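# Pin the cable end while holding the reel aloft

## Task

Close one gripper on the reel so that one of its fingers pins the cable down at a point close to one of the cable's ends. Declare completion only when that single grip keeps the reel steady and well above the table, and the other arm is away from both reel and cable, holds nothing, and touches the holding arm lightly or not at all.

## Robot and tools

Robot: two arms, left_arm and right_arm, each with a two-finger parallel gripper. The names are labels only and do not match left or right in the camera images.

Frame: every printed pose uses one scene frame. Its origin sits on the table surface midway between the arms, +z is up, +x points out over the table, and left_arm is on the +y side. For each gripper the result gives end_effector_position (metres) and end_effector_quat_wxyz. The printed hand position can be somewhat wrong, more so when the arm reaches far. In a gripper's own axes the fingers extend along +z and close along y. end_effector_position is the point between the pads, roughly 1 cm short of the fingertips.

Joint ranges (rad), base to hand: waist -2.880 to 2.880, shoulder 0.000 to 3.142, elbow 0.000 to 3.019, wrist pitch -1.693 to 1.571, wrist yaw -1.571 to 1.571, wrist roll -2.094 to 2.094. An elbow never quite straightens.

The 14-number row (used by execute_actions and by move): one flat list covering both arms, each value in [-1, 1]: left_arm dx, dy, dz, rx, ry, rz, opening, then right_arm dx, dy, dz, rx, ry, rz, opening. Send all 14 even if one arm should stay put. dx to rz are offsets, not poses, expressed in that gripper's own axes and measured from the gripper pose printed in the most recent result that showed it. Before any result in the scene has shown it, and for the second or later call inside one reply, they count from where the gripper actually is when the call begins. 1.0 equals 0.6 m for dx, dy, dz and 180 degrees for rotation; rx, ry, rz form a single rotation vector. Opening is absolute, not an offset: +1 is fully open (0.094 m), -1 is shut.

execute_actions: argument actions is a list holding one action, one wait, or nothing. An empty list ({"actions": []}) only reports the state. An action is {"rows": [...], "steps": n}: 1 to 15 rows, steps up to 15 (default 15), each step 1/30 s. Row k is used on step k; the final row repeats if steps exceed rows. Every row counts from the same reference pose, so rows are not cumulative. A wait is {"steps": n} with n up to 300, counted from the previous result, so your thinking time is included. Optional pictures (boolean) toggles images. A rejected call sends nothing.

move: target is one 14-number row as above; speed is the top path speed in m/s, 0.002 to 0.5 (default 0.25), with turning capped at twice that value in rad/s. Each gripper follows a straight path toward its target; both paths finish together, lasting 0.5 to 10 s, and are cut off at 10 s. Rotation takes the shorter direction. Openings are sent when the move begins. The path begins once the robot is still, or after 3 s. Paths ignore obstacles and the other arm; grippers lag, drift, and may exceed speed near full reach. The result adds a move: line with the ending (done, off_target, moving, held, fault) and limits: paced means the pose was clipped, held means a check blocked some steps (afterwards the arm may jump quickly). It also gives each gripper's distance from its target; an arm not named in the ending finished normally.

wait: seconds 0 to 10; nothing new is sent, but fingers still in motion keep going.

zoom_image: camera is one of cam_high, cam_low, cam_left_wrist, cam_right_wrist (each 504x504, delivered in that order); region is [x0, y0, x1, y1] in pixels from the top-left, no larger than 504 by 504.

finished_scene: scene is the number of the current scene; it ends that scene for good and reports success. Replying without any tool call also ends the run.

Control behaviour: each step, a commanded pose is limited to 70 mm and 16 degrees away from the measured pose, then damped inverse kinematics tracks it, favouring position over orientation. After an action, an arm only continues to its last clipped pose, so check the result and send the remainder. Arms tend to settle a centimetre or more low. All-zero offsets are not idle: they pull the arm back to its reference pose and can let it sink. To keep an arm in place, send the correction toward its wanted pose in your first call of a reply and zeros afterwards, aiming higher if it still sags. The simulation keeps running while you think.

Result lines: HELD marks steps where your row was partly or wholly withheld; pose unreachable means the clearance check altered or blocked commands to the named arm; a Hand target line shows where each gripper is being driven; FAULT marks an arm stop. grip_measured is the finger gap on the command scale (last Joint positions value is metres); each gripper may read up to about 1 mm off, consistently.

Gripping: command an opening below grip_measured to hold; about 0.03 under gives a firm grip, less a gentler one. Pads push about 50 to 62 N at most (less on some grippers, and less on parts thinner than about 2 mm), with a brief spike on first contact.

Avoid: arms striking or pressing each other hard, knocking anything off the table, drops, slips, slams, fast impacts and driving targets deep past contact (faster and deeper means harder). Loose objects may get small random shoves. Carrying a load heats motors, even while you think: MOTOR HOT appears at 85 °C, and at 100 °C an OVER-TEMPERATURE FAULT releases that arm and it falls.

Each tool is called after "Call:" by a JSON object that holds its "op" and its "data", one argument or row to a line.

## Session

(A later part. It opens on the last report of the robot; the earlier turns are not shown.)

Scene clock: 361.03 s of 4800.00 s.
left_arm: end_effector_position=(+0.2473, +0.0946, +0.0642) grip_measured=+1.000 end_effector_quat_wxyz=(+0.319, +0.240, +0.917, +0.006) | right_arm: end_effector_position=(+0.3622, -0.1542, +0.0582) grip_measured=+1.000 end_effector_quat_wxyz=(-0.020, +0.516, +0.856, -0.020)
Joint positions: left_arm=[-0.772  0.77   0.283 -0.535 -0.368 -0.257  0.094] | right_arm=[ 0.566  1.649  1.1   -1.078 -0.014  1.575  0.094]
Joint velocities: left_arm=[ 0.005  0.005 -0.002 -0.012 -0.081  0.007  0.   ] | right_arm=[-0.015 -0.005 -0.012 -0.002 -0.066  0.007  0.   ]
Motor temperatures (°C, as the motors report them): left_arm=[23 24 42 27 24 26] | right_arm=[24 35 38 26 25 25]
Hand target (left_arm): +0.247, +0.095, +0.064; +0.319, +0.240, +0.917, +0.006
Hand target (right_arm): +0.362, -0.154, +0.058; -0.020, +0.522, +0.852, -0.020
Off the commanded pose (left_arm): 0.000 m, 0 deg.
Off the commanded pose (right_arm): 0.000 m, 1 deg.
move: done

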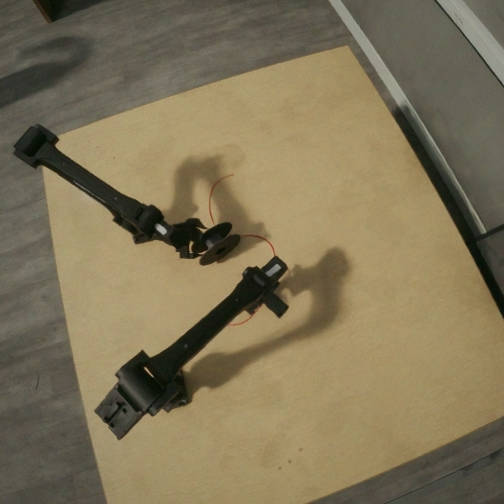

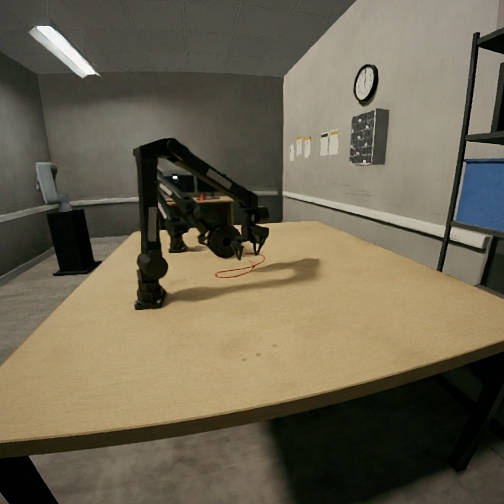

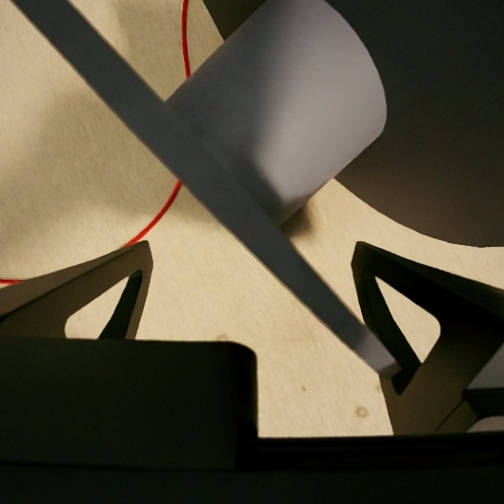

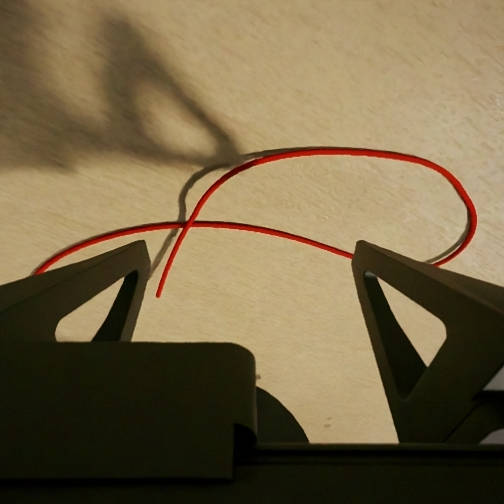

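Call:
{"op": "move", "data": {
  "target": [0,0,0,0,0,0,1, 0.01,0.05,0,0,0,0.15,1],
  "speed": 0.08
}}

Call:
{"op": "move", "data": {
  "target": [0,0,0,0,0,0,1, 0,0,0.12,0,0,0,1],
  "speed": 0.06
}}

Scene clock: 374.63 s of 4800.00 s.
left_arm: end_effector_position=(+0.2473, +0.0946, +0.0642) grip_measured=+1.000 end_effector_quat_wxyz=(+0.319, +0.240, +0.917, +0.006) | right_arm: end_effector_position=(+0.3747, -0.1455, +0.0524) grip_measured=+1.000 end_effector_quat_wxyz=(-0.015, +0.699, +0.715, -0.026)
Joint positions: left_arm=[-0.772  0.77   0.283 -0.535 -0.368 -0.257  0.094] | right_arm=[ 0.571  1.694  1.142 -1.078 -0.014  2.042  0.094]
Joint velocities: left_arm=[-0.024 -0.015 -0.007  0.012  0.022  0.022 -0.   ] | right_arm=[ 0.005 -0.005 -0.007  0.007 -0.022 -0.007  0.   ]
Motor temperatures (°C, as the motors report them): left_arm=[23 24 42 27 24 26] | right_arm=[24 35 39 26 25 25]
Hand target (left_arm): +0.247, +0.095, +0.064; +0.319, +0.240, +0.917, +0.006
Hand target (right_arm): +0.386, -0.135, +0.058; -0.015, +0.701, +0.712, -0.024
Off the commanded pose (left_arm): 0.000 m, 0 deg.
Off the commanded pose (right_arm): 0.016 m, 0 deg.
After step 180, 4.33 s passed at rest.
move: off_target (right_arm)

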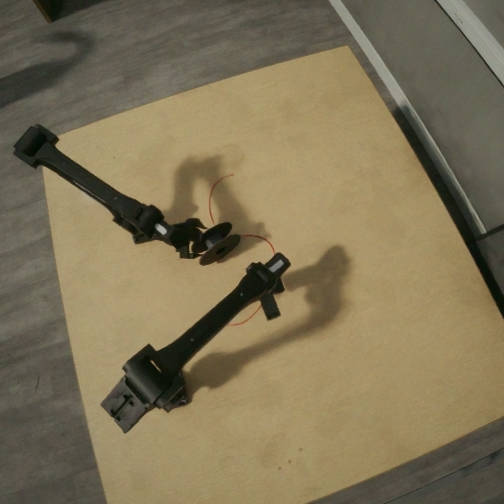

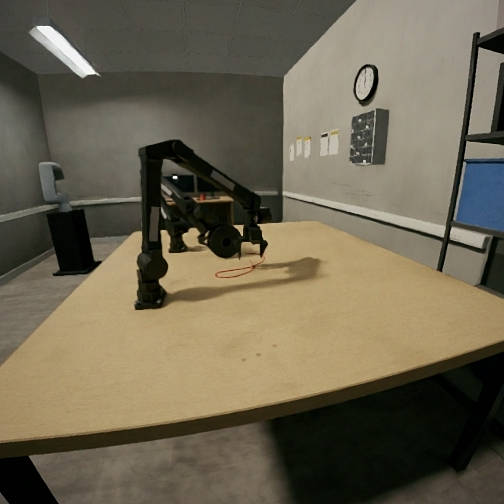

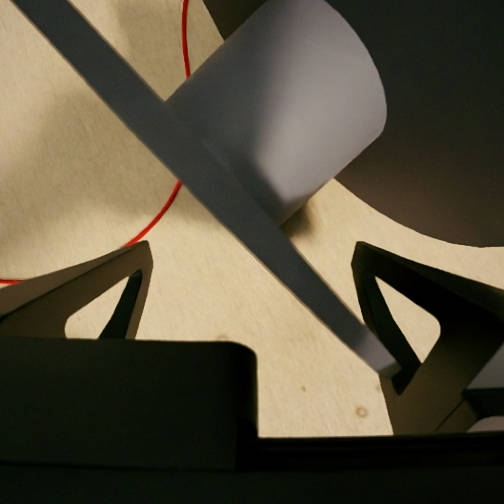

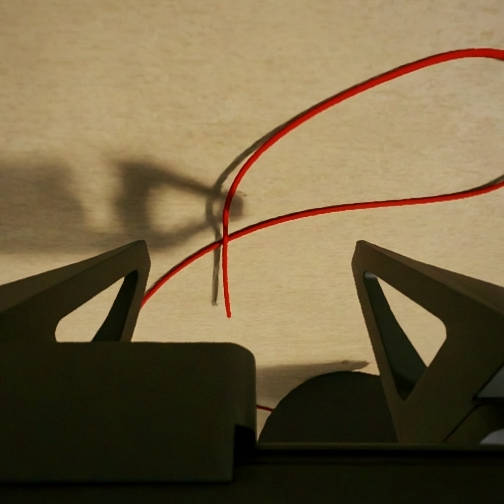

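Scene clock: 376.10 s of 4800.00 s.
left_arm: end_effector_position=(+0.2473, +0.0946, +0.0642) grip_measured=+1.000 end_effector_quat_wxyz=(+0.319, +0.240, +0.917, +0.006) | right_arm: end_effector_position=(+0.3778, -0.1432, +0.0048) grip_measured=+1.000 end_effector_quat_wxyz=(-0.012, +0.699, +0.715, -0.012)
Joint positions: left_arm=[-0.772  0.77   0.283 -0.535 -0.368 -0.257  0.094] | right_arm=[ 0.571  1.76   1.083 -0.924 -0.016  2.043  0.094]
Joint velocities: left_arm=[-0.005  0.005 -0.002 -0.007  0.037 -0.007 -0.002] | right_arm=[ 0.005 -0.024 -0.007 -0.007  0.007  0.066  0.   ]
Motor temperatures (°C, as the motors report them): left_arm=[23 24 42 27 24 26] | right_arm=[24 35 39 26 25 25]
Hand target (left_arm): +0.247, +0.095, +0.064; +0.319, +0.240, +0.917, +0.006
Hand target (right_arm): +0.371, -0.147, -0.018; -0.015, +0.699, +0.715, -0.026
Off the commanded pose (left_arm): 0.000 m, 0 deg.
Off the commanded pose (right_arm): 0.026 m, 2 deg.
move: off_target (right_arm)

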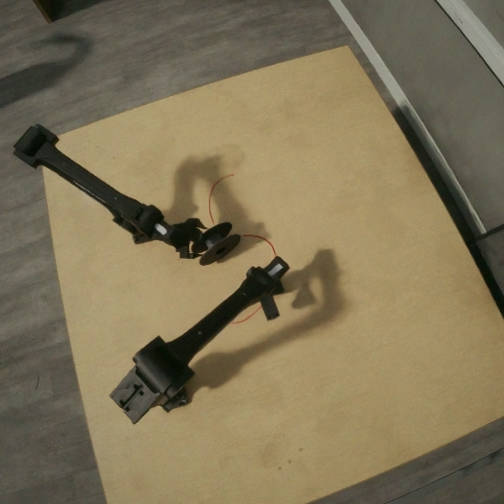

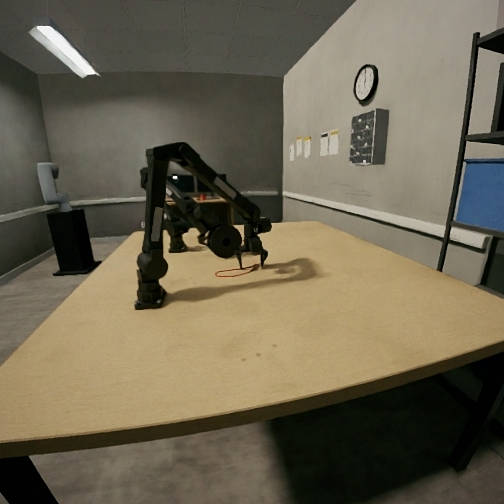

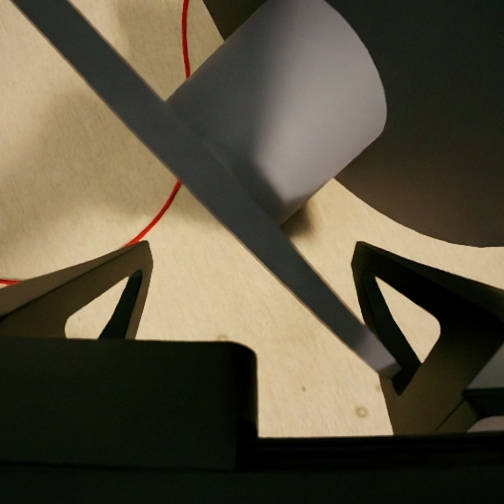

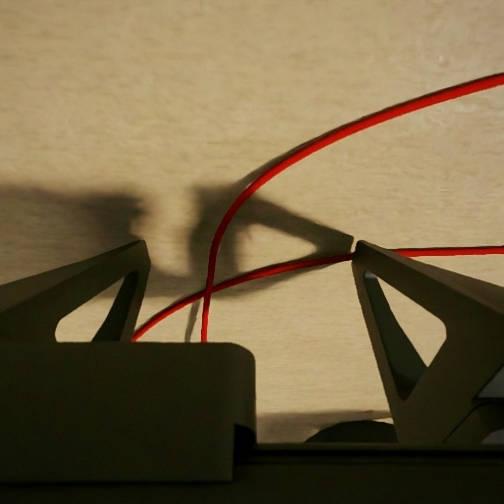

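Call:
{"op": "move", "data": {
  "target": [0,0,0,0,0,0,1, -0.04,0.015,-0.03,0,0,0,1],
  "speed": 0.06
}}

Call:
{"op": "move", "data": {
  "target": [0,0,0,0,0,0,1, 0,0,0.06,0,0,0,1],
  "speed": 0.05
}}

Call:
{"op": "move", "data": {
  "target": [0,0,0,0,0,0,1, 0,0,0.03,0,0,0,-1],
  "speed": 0.05
}}

Call:
{"op": "move", "data": {
  "target": [0,0,0,0,0,0,1, 0,0,-0.3,0,0,0,-1],
  "speed": 0.06
}}

Scene clock: 391.10 s of 4800.00 s.
left_arm: end_effector_position=(+0.2473, +0.0946, +0.0642) grip_measured=+1.000 end_effector_quat_wxyz=(+0.319, +0.240, +0.917, +0.006) | right_arm: end_effector_position=(+0.3846, -0.1660, +0.0161) grip_measured=+1.000 end_effector_quat_wxyz=(-0.013, +0.703, +0.711, -0.011)
Joint positions: left_arm=[-0.772  0.77   0.283 -0.535 -0.368 -0.257  0.094] | right_arm=[ 0.518  1.732  1.081 -0.95  -0.017  2.002  0.094]
Joint velocities: left_arm=[ 0.005 -0.005 -0.012 -0.022 -0.037 -0.007  0.   ] | right_arm=[-0.015  0.005 -0.007 -0.012 -0.007 -0.037  0.   ]
Motor temperatures (°C, as the motors report them): left_arm=[23 24 42 27 24 26] | right_arm=[24 35 37 26 25 25]
Hand target (left_arm): +0.247, +0.095, +0.064; +0.319, +0.240, +0.917, +0.006
Hand target (right_arm): +0.387, -0.167, +0.022; -0.013, +0.699, +0.715, -0.011
Off the commanded pose (left_arm): 0.000 m, 0 deg.
Off the commanded pose (right_arm): 0.007 m, 1 deg.
After step 180, 8.13 s passed at rest.
move: done

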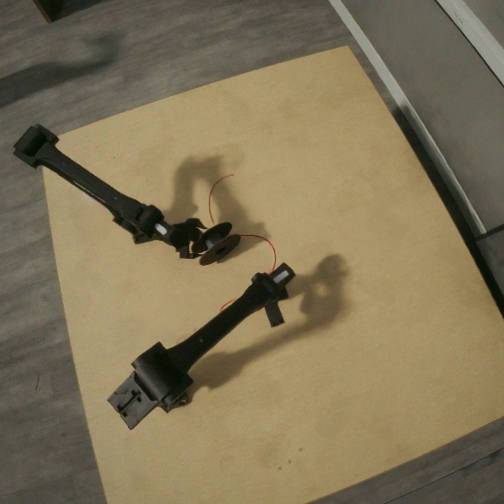

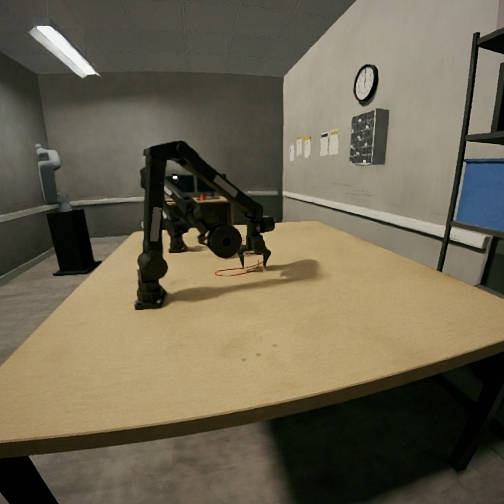

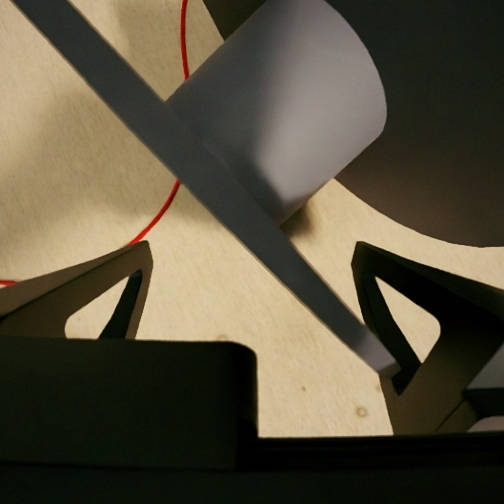

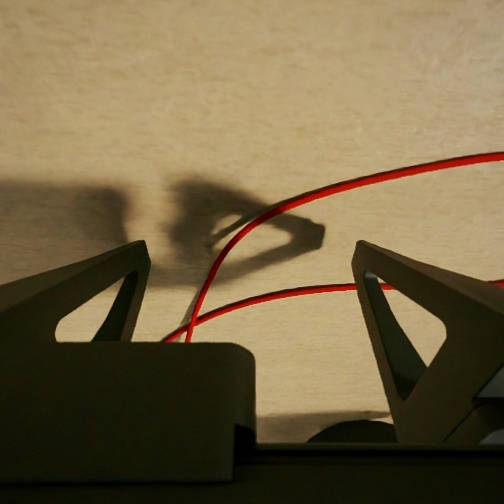

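Scene clock: 392.07 s of 4800.00 s.
left_arm: end_effector_position=(+0.2473, +0.0946, +0.0642) grip_measured=+1.000 end_effector_quat_wxyz=(+0.319, +0.240, +0.917, +0.006) | right_arm: end_effector_position=(+0.3874, -0.1646, +0.0031) grip_measured=+1.000 end_effector_quat_wxyz=(-0.010, +0.703, +0.711, -0.003)
Joint positions: left_arm=[-0.772  0.77   0.283 -0.535 -0.368 -0.257  0.094] | right_arm=[ 0.518  1.751  1.065 -0.897 -0.017  2.001  0.094]
Joint velocities: left_arm=[-0.005  0.005  0.002  0.002 -0.066 -0.051  0.001] | right_arm=[-0.015 -0.005 -0.007  0.007 -0.081 -0.081  0.   ]
Motor temperatures (°C, as the motors report them): left_arm=[23 24 42 27 24 26] | right_arm=[24 35 37 26 25 25]
Hand target (left_arm): +0.247, +0.095, +0.064; +0.319, +0.240, +0.917, +0.006
Hand target (right_arm): +0.383, -0.166, -0.019; -0.013, +0.703, +0.711, -0.012
Off the commanded pose (left_arm): 0.000 m, 0 deg.
Off the commanded pose (right_arm): 0.023 m, 1 deg.
move: off_target (right_arm)

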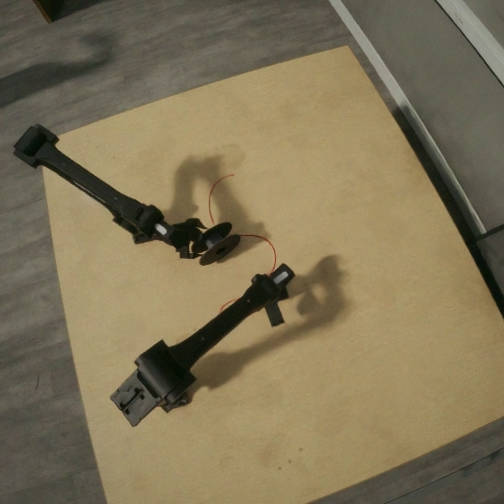

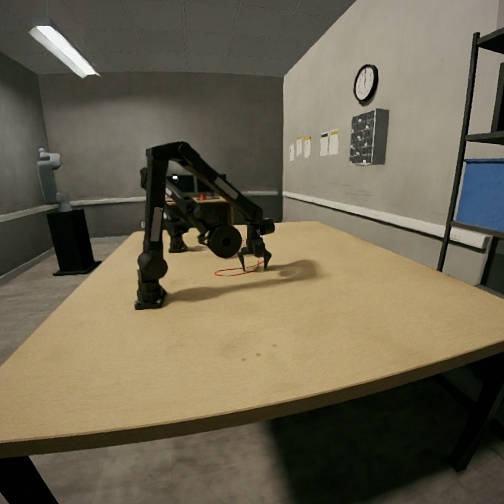

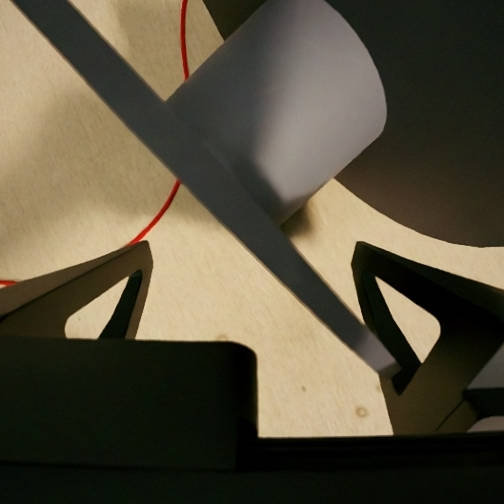

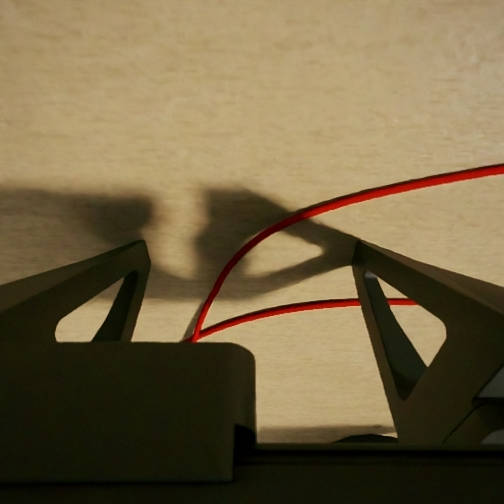

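Scene clock: 392.77 s of 4800.00 s.
left_arm: end_effector_position=(+0.2473, +0.0946, +0.0642) grip_measured=+1.000 end_effector_quat_wxyz=(+0.319, +0.240, +0.917, +0.006) | right_arm: end_effector_position=(+0.3915, -0.1626, +0.0030) grip_measured=-0.969 end_effector_quat_wxyz=(-0.007, +0.703, +0.711, +0.006)
Joint positions: left_arm=[-0.772  0.77   0.283 -0.535 -0.368 -0.257  0.094] | right_arm=[ 0.518  1.751  1.064 -0.877 -0.017  2.001  0.001]
Joint velocities: left_arm=[-0.005 -0.015 -0.007 -0.002 -0.007 -0.007  0.   ] | right_arm=[ 0.005 -0.005 -0.007 -0.012  0.051 -0.022  0.   ]
Motor temperatures (°C, as the motors report them): left_arm=[23 24 42 27 24 26] | right_arm=[24 35 37 26 25 25]
Hand target (left_arm): +0.247, +0.095, +0.064; +0.319, +0.240, +0.917, +0.006
Hand target (right_arm): +0.387, -0.165, -0.014; -0.010, +0.703, +0.711, -0.003
Off the commanded pose (left_arm): 0.000 m, 0 deg.
Off the commanded pose (right_arm): 0.019 m, 1 deg.
move: off_target (right_arm)

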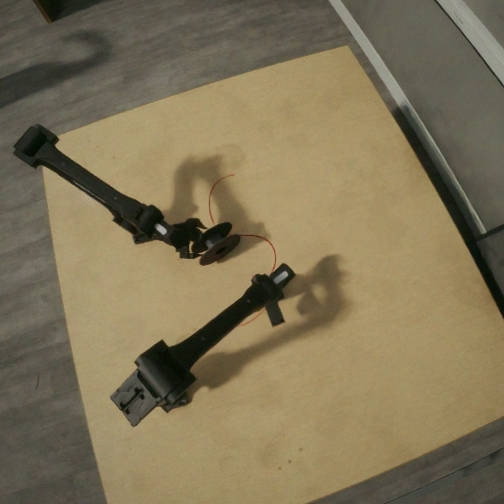

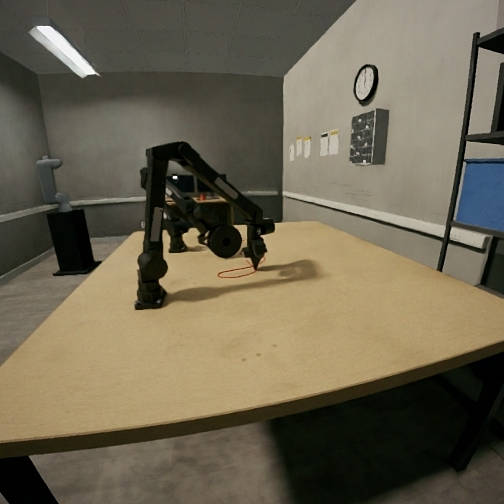

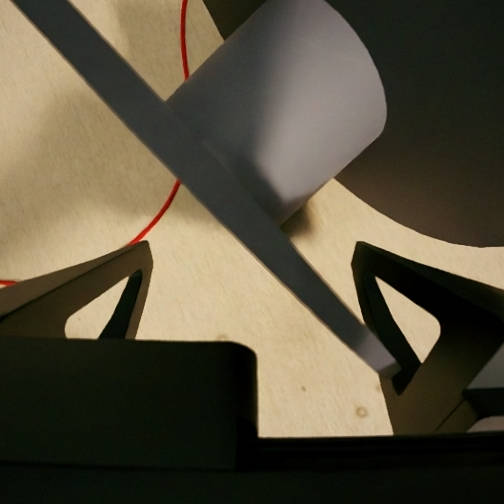

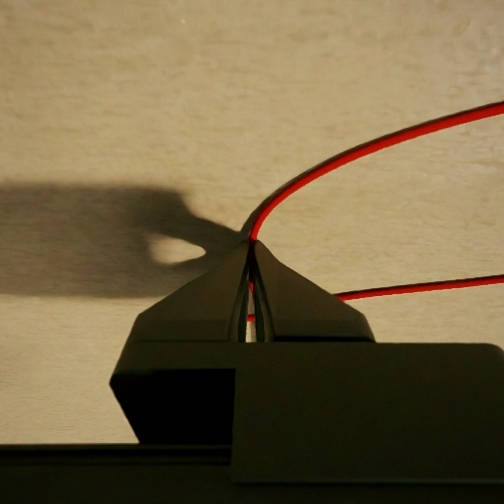

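Scene clock: 396.10 s of 4800.00 s.
left_arm: end_effector_position=(+0.2473, +0.0946, +0.0642) grip_measured=+1.000 end_effector_quat_wxyz=(+0.319, +0.240, +0.917, +0.006) | right_arm: end_effector_position=(+0.3755, -0.1702, +0.1614) grip_measured=-0.969 end_effector_quat_wxyz=(-0.013, +0.703, +0.711, -0.011)
Joint positions: left_arm=[-0.772  0.77   0.283 -0.535 -0.368 -0.257  0.094] | right_arm=[ 0.518  1.534  1.257 -1.324 -0.017  2.001  0.001]
Joint velocities: left_arm=[-0.015  0.005  0.002  0.007  0.037  0.007 -0.   ] | right_arm=[-0.015 -0.015 -0.012 -0.007 -0.022  0.081  0.002]
Motor temperatures (°C, as the motors report them): left_arm=[23 24 42 27 24 26] | right_arm=[24 35 38 26 25 25]
Hand target (left_arm): +0.247, +0.095, +0.064; +0.319, +0.240, +0.917, +0.006
Hand target (right_arm): +0.388, -0.167, +0.182; -0.007, +0.703, +0.711, +0.007
Off the commanded pose (left_arm): 0.000 m, 0 deg.
Off the commanded pose (right_arm): 0.027 m, 2 deg.
move: off_target (right_arm)

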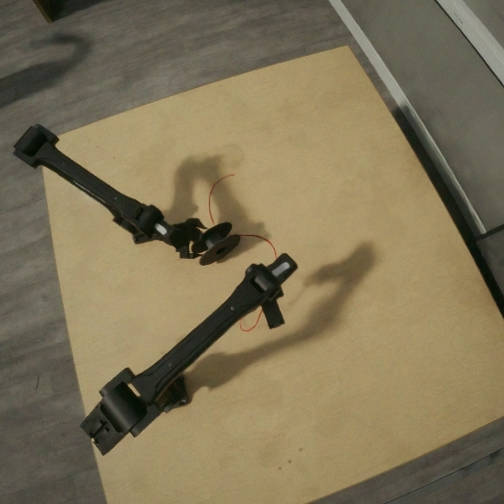

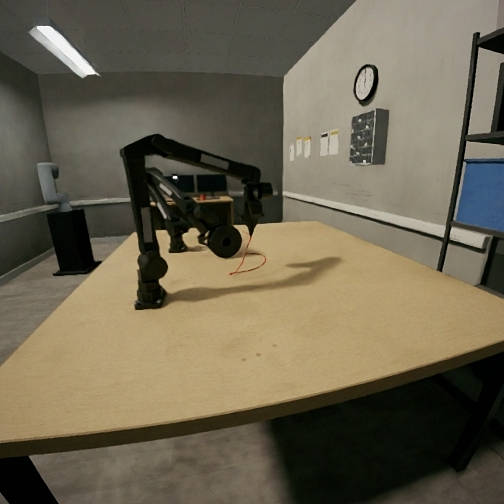

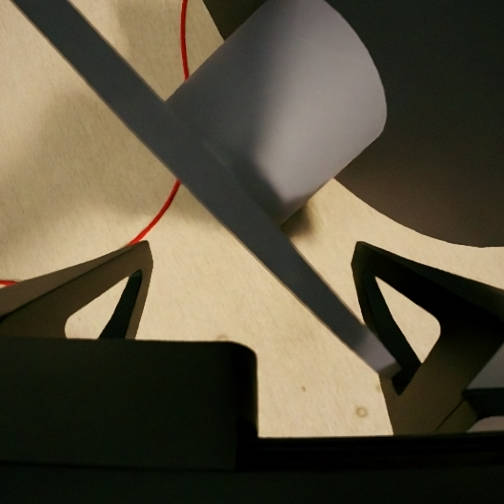

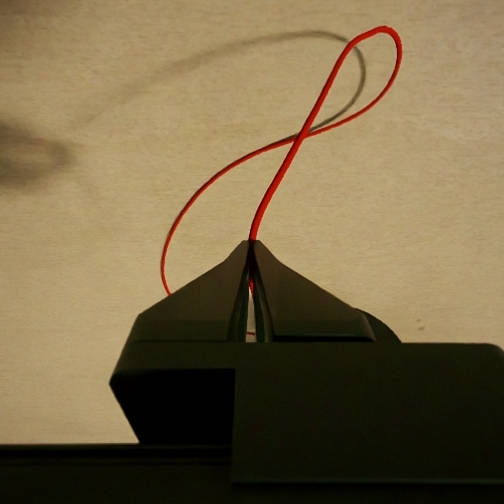

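Call:
{"op": "move", "data": {
  "target": [0,0,-0.15,0,0,0,1, 0,0,-0.1,0,0,-0.5,-1],
  "speed": 0.2
}}

Call:
{"op": "move", "data": {
  "target": [-0.1,-0.153,-0.08,-0.146,0.041,-0.199,1, 0,0,0,0,0,-0.5,-1],
  "speed": 0.2
}}

Call:
{"op": "move", "data": {
  "target": [0,0,0,0,0,0,1, 0,0,0,0,-0.5,0,-1],
  "speed": 0.2
}}

Scene clock: 426.40 s of 4800.00 s.
left_arm: end_effector_position=(+0.1902, +0.1217, +0.1049) grip_measured=+1.000 end_effector_quat_wxyz=(+0.300, +0.250, +0.920, +0.029) | right_arm: end_effector_position=(+0.3650, -0.1752, +0.1977) grip_measured=-0.968 end_effector_quat_wxyz=(-0.037, +0.001, +0.999, -0.008)
Joint positions: left_arm=[-0.998  0.498  0.347 -1.023 -0.479 -0.472  0.094] | right_arm=[ 0.518  1.511  1.327 -1.461 -0.017  0.444  0.001]
Joint velocities: left_arm=[-0.015 -0.015  0.002 -0.027 -0.051  0.037 -0.001] | right_arm=[ 0.005 -0.005 -0.017 -0.012  0.037  0.022 -0.   ]
Motor temperatures (°C, as the motors report them): left_arm=[23 24 44 27 24 26] | right_arm=[24 35 44 26 25 25]
Hand target (left_arm): +0.196, +0.109, +0.134; +0.321, +0.241, +0.916, +0.007
Hand target (right_arm): +0.376, -0.171, +0.221; -0.017, -0.006, +1.000, +0.001
Off the commanded pose (left_arm): 0.034 m, 4 deg.
Off the commanded pose (right_arm): 0.027 m, 3 deg.
After step 180, 19.83 s passed at rest.
move: off_target (left_arm, right_arm)

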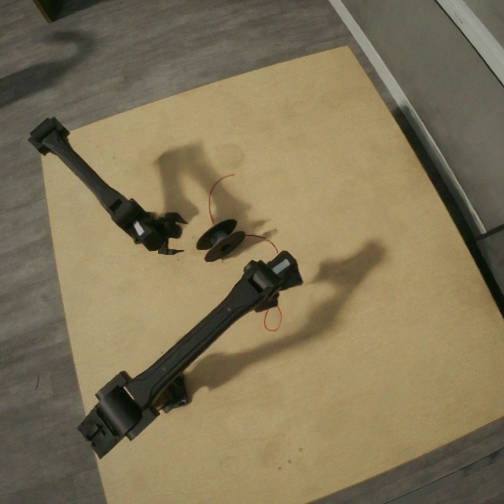

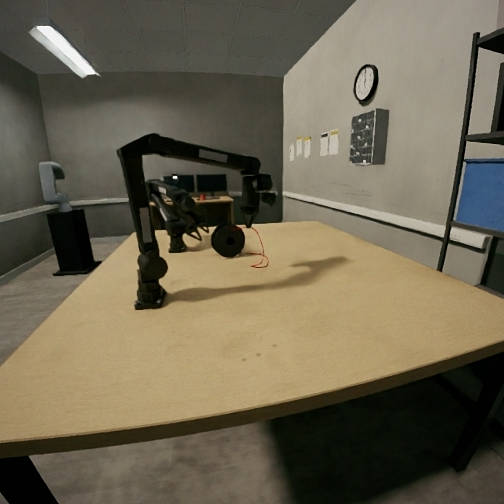

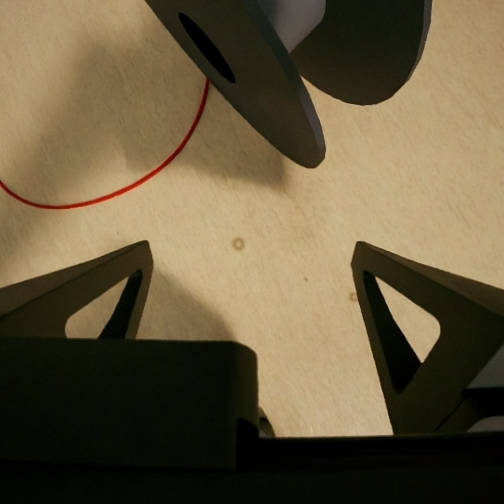

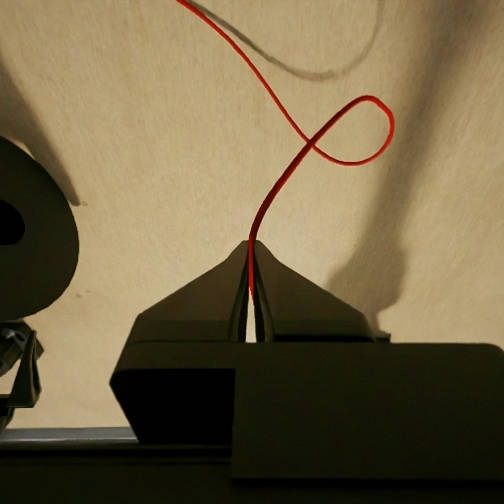

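Scene clock: 430.87 s of 4800.00 s.
left_arm: end_effector_position=(+0.1646, +0.0357, +0.1504) grip_measured=+1.000 end_effector_quat_wxyz=(+0.289, -0.112, +0.935, +0.171) | right_arm: end_effector_position=(+0.3650, -0.1752, +0.1977) grip_measured=-0.968 end_effector_quat_wxyz=(+0.032, +0.700, -0.713, -0.020)
Joint positions: left_arm=[-1.316  1.248  0.818 -1.516 -0.589 -1.772  0.094] | right_arm=[ 0.518  1.511  1.327 -1.461 -0.017 -1.111  0.002]
Joint velocities: left_arm=[ 0.015 -0.005  0.002  0.002 -0.037 -0.007 -0.001] | right_arm=[ 0.015 -0.005  0.002  0.002  0.095 -0.051  0.   ]
Motor temperatures (°C, as the motors report them): left_arm=[23 24 45 27 24 26] | right_arm=[24 35 43 26 25 25]
Hand target (left_arm): +0.164, +0.020, +0.162; +0.289, -0.117, +0.937, +0.155
Hand target (right_arm): +0.365, -0.175, +0.198; +0.032, +0.706, -0.707, -0.020
Off the commanded pose (left_arm): 0.020 m, 2 deg.
Off the commanded pose (right_arm): 0.000 m, 1 deg.
move: off_target (left_arm)

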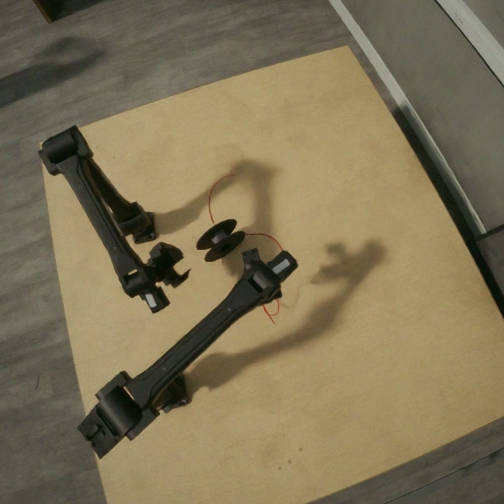

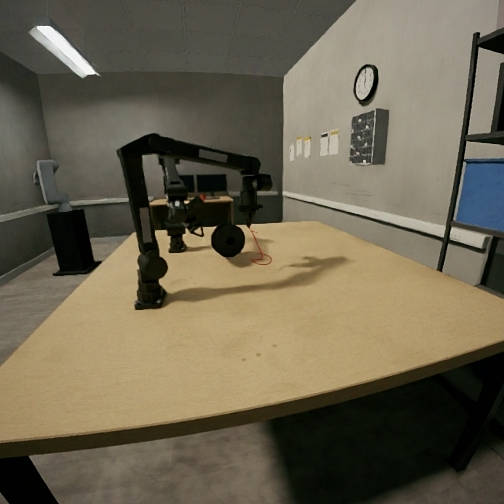

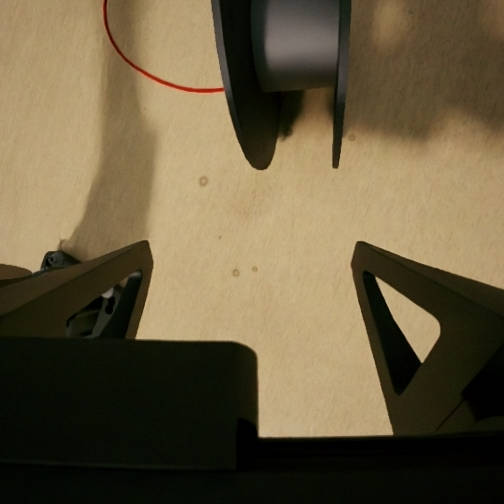

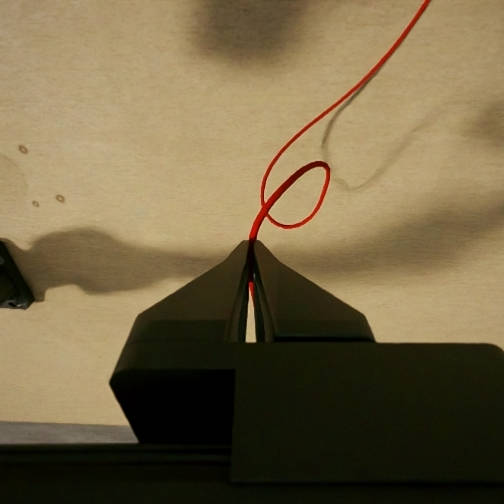

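Scene clock: 435.10 s of 4800.00 s.
left_arm: end_effector_position=(+0.1646, +0.0357, +0.1504) grip_measured=+1.000 end_effector_quat_wxyz=(+0.289, -0.112, +0.935, +0.171) | right_arm: end_effector_position=(+0.3624, -0.1700, +0.2087) grip_measured=-0.968 end_effector_quat_wxyz=(-0.397, +0.552, -0.587, -0.439)
Joint positions: left_arm=[-1.316  1.248  0.818 -1.516 -0.589 -1.772  0.094] | right_arm=[ 0.143  1.432  0.936 -0.925 -1.263 -1.334  0.002]
Joint velocities: left_arm=[ 0.005 -0.005 -0.007 -0.012 -0.007 -0.007 -0.001] | right_arm=[-0.005 -0.015 -0.007 -0.002 -0.007 -0.051 -0.   ]
Motor temperatures (°C, as the motors report them): left_arm=[23 24 44 27 24 26] | right_arm=[24 35 42 26 25 25]
Hand target (left_arm): +0.165, +0.036, +0.150; +0.289, -0.112, +0.935, +0.171
Hand target (right_arm): +0.363, -0.170, +0.210; -0.397, +0.553, -0.587, -0.438
Off the commanded pose (left_arm): 0.000 m, 0 deg.
Off the commanded pose (right_arm): 0.012 m, 17 deg; orientation clipped at the last step of the last action.
move: held (right_arm); limits=paced,held; held on 29 of 127 steps (right_arm), including the last (right_arm)
pose unreachable (right arm): on one or more control steps of this call this arm could not follow its commanded pose, so it was not sent that pose on those steps. On the call's last step it was still not sent that pose. It may still have moved: this result reports where it is.
cause: the commanded pose would bring two parts of the arm too close to each other (its wrist (the part past joint 4) and its wrist camera, with joints 5 (wrist yaw) and 6 (wrist roll) between them).

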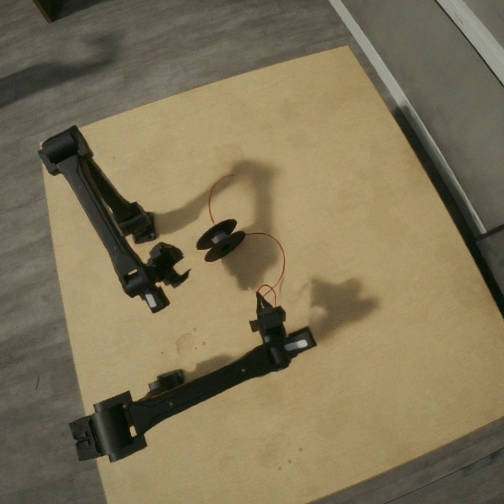

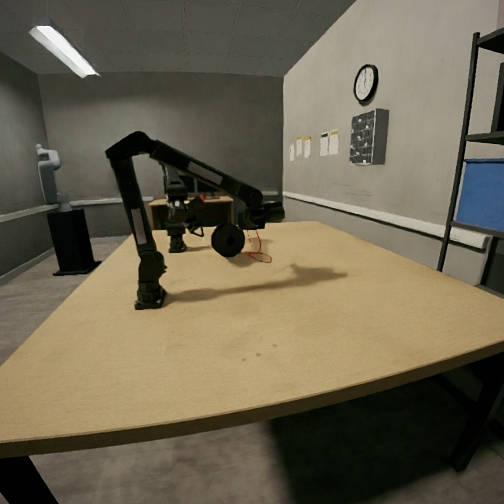

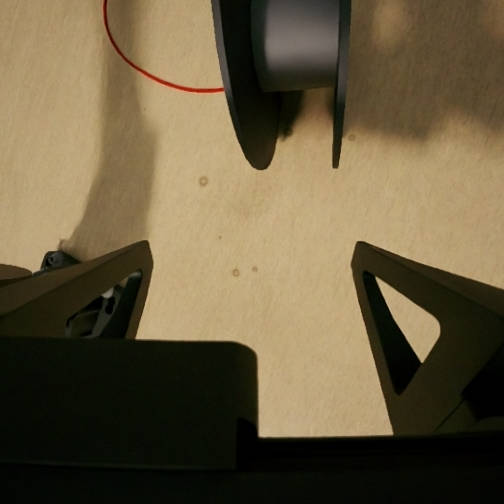

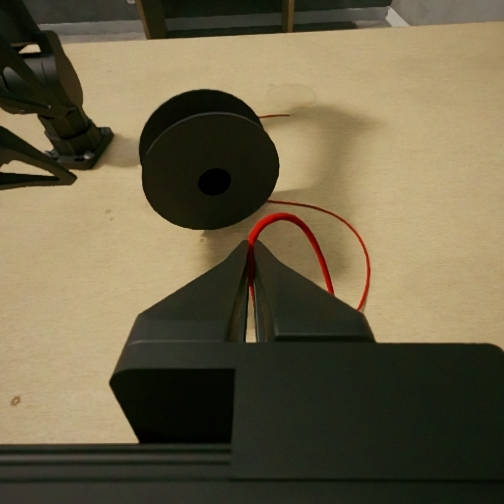

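Call:
{"op": "move", "data": {
  "target": [-0.088,-0.065,0.067,0,0,0,1, -0.085,0.153,0.27,0,0,0,-1],
  "speed": 0.1
}}

Scene clock: 445.80 s of 4800.00 s.
left_arm: end_effector_position=(+0.2294, +0.0364, +0.1302) grip_measured=+1.000 end_effector_quat_wxyz=(+0.282, -0.106, +0.935, +0.187) | right_arm: end_effector_position=(+0.2724, -0.0018, +0.2061) grip_measured=-0.968 end_effector_quat_wxyz=(-0.386, +0.562, -0.591, -0.432)
Joint positions: left_arm=[-1.1    1.309  0.818 -1.343 -0.647 -1.517  0.094] | right_arm=[ 0.662  1.262  0.685 -0.007 -0.932 -0.407  0.002]
Joint velocities: left_arm=[-0.015  0.005  0.007  0.002 -0.007  0.007 -0.   ] | right_arm=[-0.005  0.005  0.007 -0.002 -0.037  0.037  0.   ]
Motor temperatures (°C, as the motors report them): left_arm=[23 24 43 27 24 26] | right_arm=[24 34 41 26 26 25]
Hand target (left_arm): +0.238, +0.021, +0.139; +0.288, -0.112, +0.936, +0.172
Hand target (right_arm): +0.272, -0.002, +0.208; -0.392, +0.559, -0.590, -0.432
Off the commanded pose (left_arm): 0.021 m, 2 deg.
Off the commanded pose (right_arm): 0.010 m, 2 deg.
After step 180, 2.30 s passed at rest.
move: off_target (left_arm)

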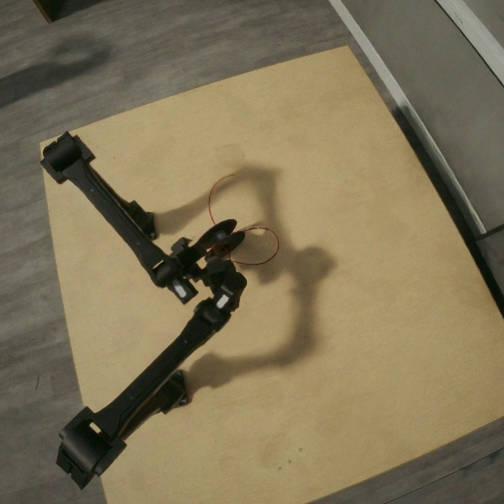

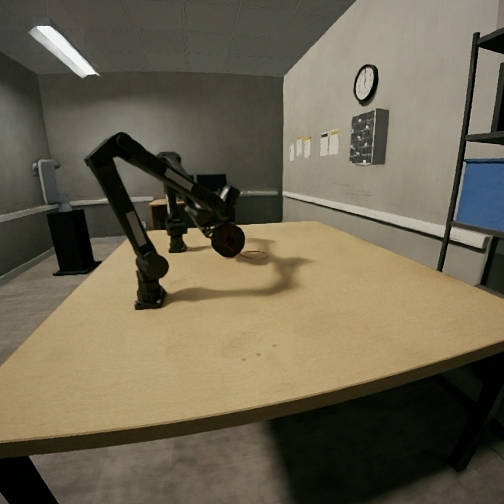

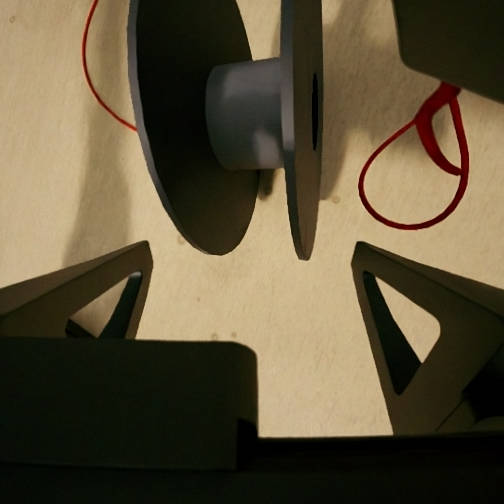

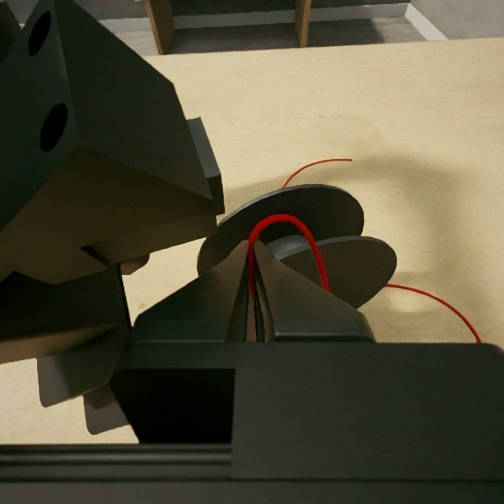

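Call:
{"op": "move", "data": {
  "target": [0,0,0,0,0,0,1, 0,-0.05,0.08,0,-0.09,0,-1],
  "speed": 0.05
}}

Scene clock: 454.57 s of 4800.00 s.
left_arm: end_effector_position=(+0.2294, +0.0364, +0.1302) grip_measured=+1.000 end_effector_quat_wxyz=(+0.282, -0.106, +0.935, +0.187) | right_arm: end_effector_position=(+0.3045, +0.0410, +0.1944) grip_measured=-0.968 end_effector_quat_wxyz=(-0.467, +0.500, -0.530, -0.501)
Joint positions: left_arm=[-1.1    1.309  0.818 -1.343 -0.647 -1.516  0.094] | right_arm=[ 0.693  1.551  0.658  0.788 -0.956 -0.023  0.002]
Joint velocities: left_arm=[-0.015 -0.005 -0.027  0.007 -0.051 -0.066  0.   ] | right_arm=[ 0.015 -0.005 -0.007  0.032  0.022  0.022  0.001]
Motor temperatures (°C, as the motors report them): left_arm=[23 25 44 27 24 26] | right_arm=[24 34 40 26 26 25]
Hand target (left_arm): +0.229, +0.036, +0.130; +0.282, -0.106, +0.935, +0.187
Hand target (right_arm): +0.302, +0.044, +0.190; +0.465, -0.497, +0.530, +0.506
Off the commanded pose (left_arm): 0.000 m, 0 deg.
Off the commanded pose (right_arm): 0.008 m, 1 deg.
move: done

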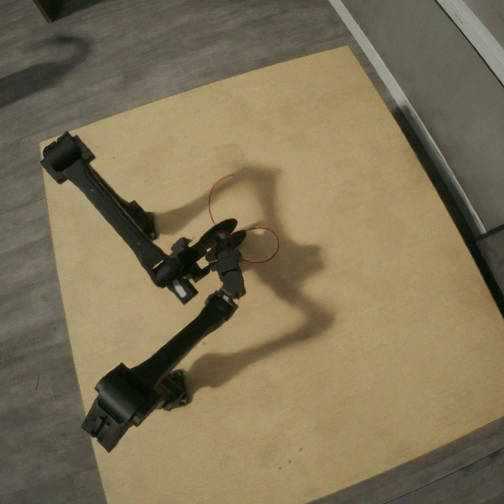

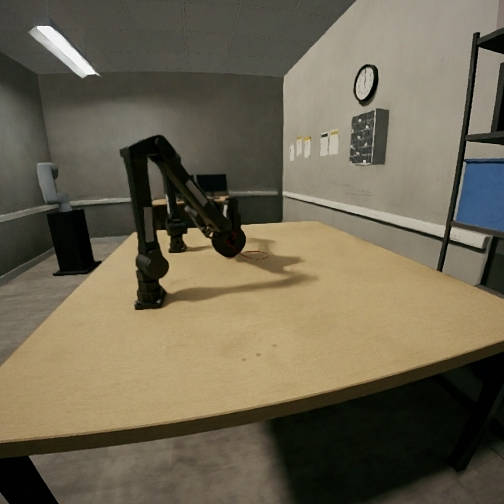

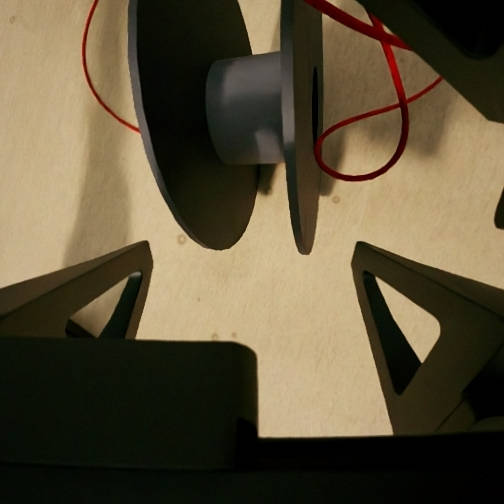

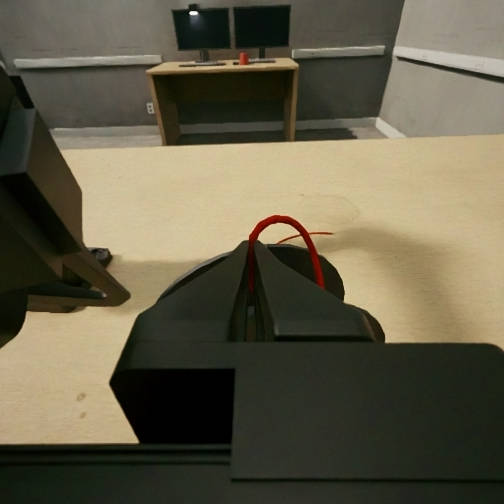

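Call:
{"op": "move", "data": {
  "target": [0,0,0,0,0,0,1, -0.01,0.04,-0.045,0,0,0,-1],
  "speed": 0.04
}}

Scene clock: 459.87 s of 4800.00 s.
left_arm: end_effector_position=(+0.2294, +0.0364, +0.1302) grip_measured=+1.000 end_effector_quat_wxyz=(+0.282, -0.106, +0.935, +0.187) | right_arm: end_effector_position=(+0.2812, +0.0187, +0.2061) grip_measured=-0.968 end_effector_quat_wxyz=(-0.472, +0.500, -0.524, -0.503)
Joint positions: left_arm=[-1.1    1.309  0.818 -1.343 -0.647 -1.516  0.094] | right_arm=[ 0.679  1.455  0.579  0.789 -0.974 -0.018  0.002]
Joint velocities: left_arm=[-0.005  0.005 -0.017 -0.002  0.022 -0.007 -0.001] | right_arm=[-0.005 -0.005 -0.012 -0.022  0.037  0.022 -0.001]
Motor temperatures (°C, as the motors report them): left_arm=[23 25 43 27 24 26] | right_arm=[24 34 40 26 26 25]
Hand target (left_arm): +0.229, +0.036, +0.130; +0.282, -0.106, +0.935, +0.187
Hand target (right_arm): +0.281, +0.015, +0.203; +0.468, -0.499, +0.529, +0.502
Off the commanded pose (left_arm): 0.000 m, 0 deg.
Off the commanded pose (right_arm): 0.005 m, 1 deg.
move: done

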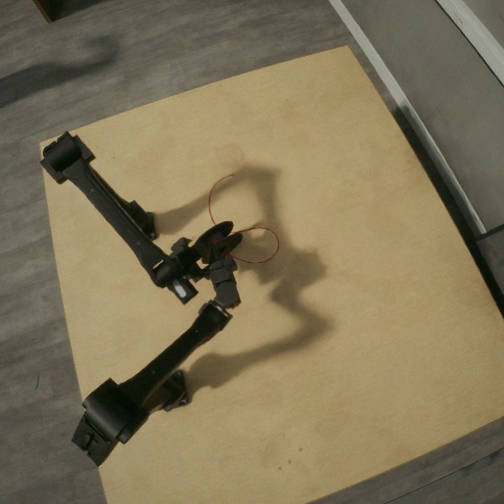

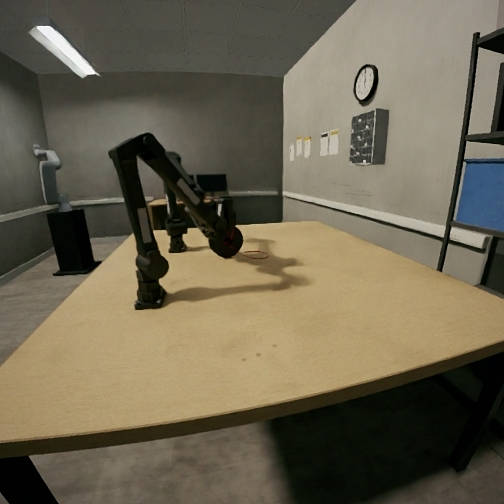

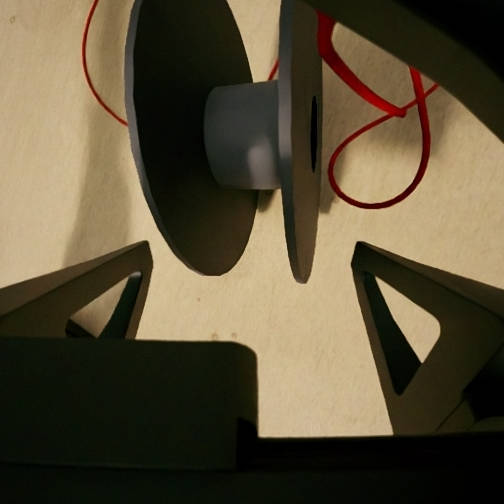

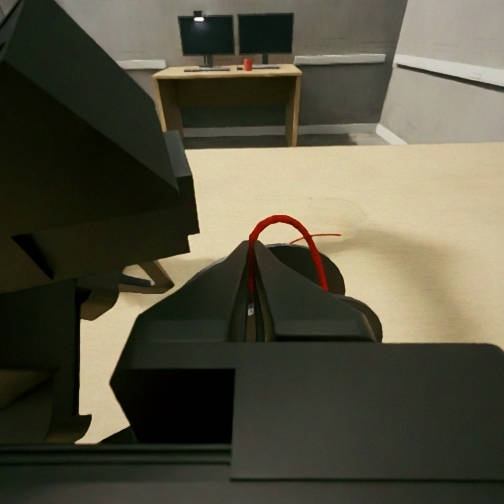

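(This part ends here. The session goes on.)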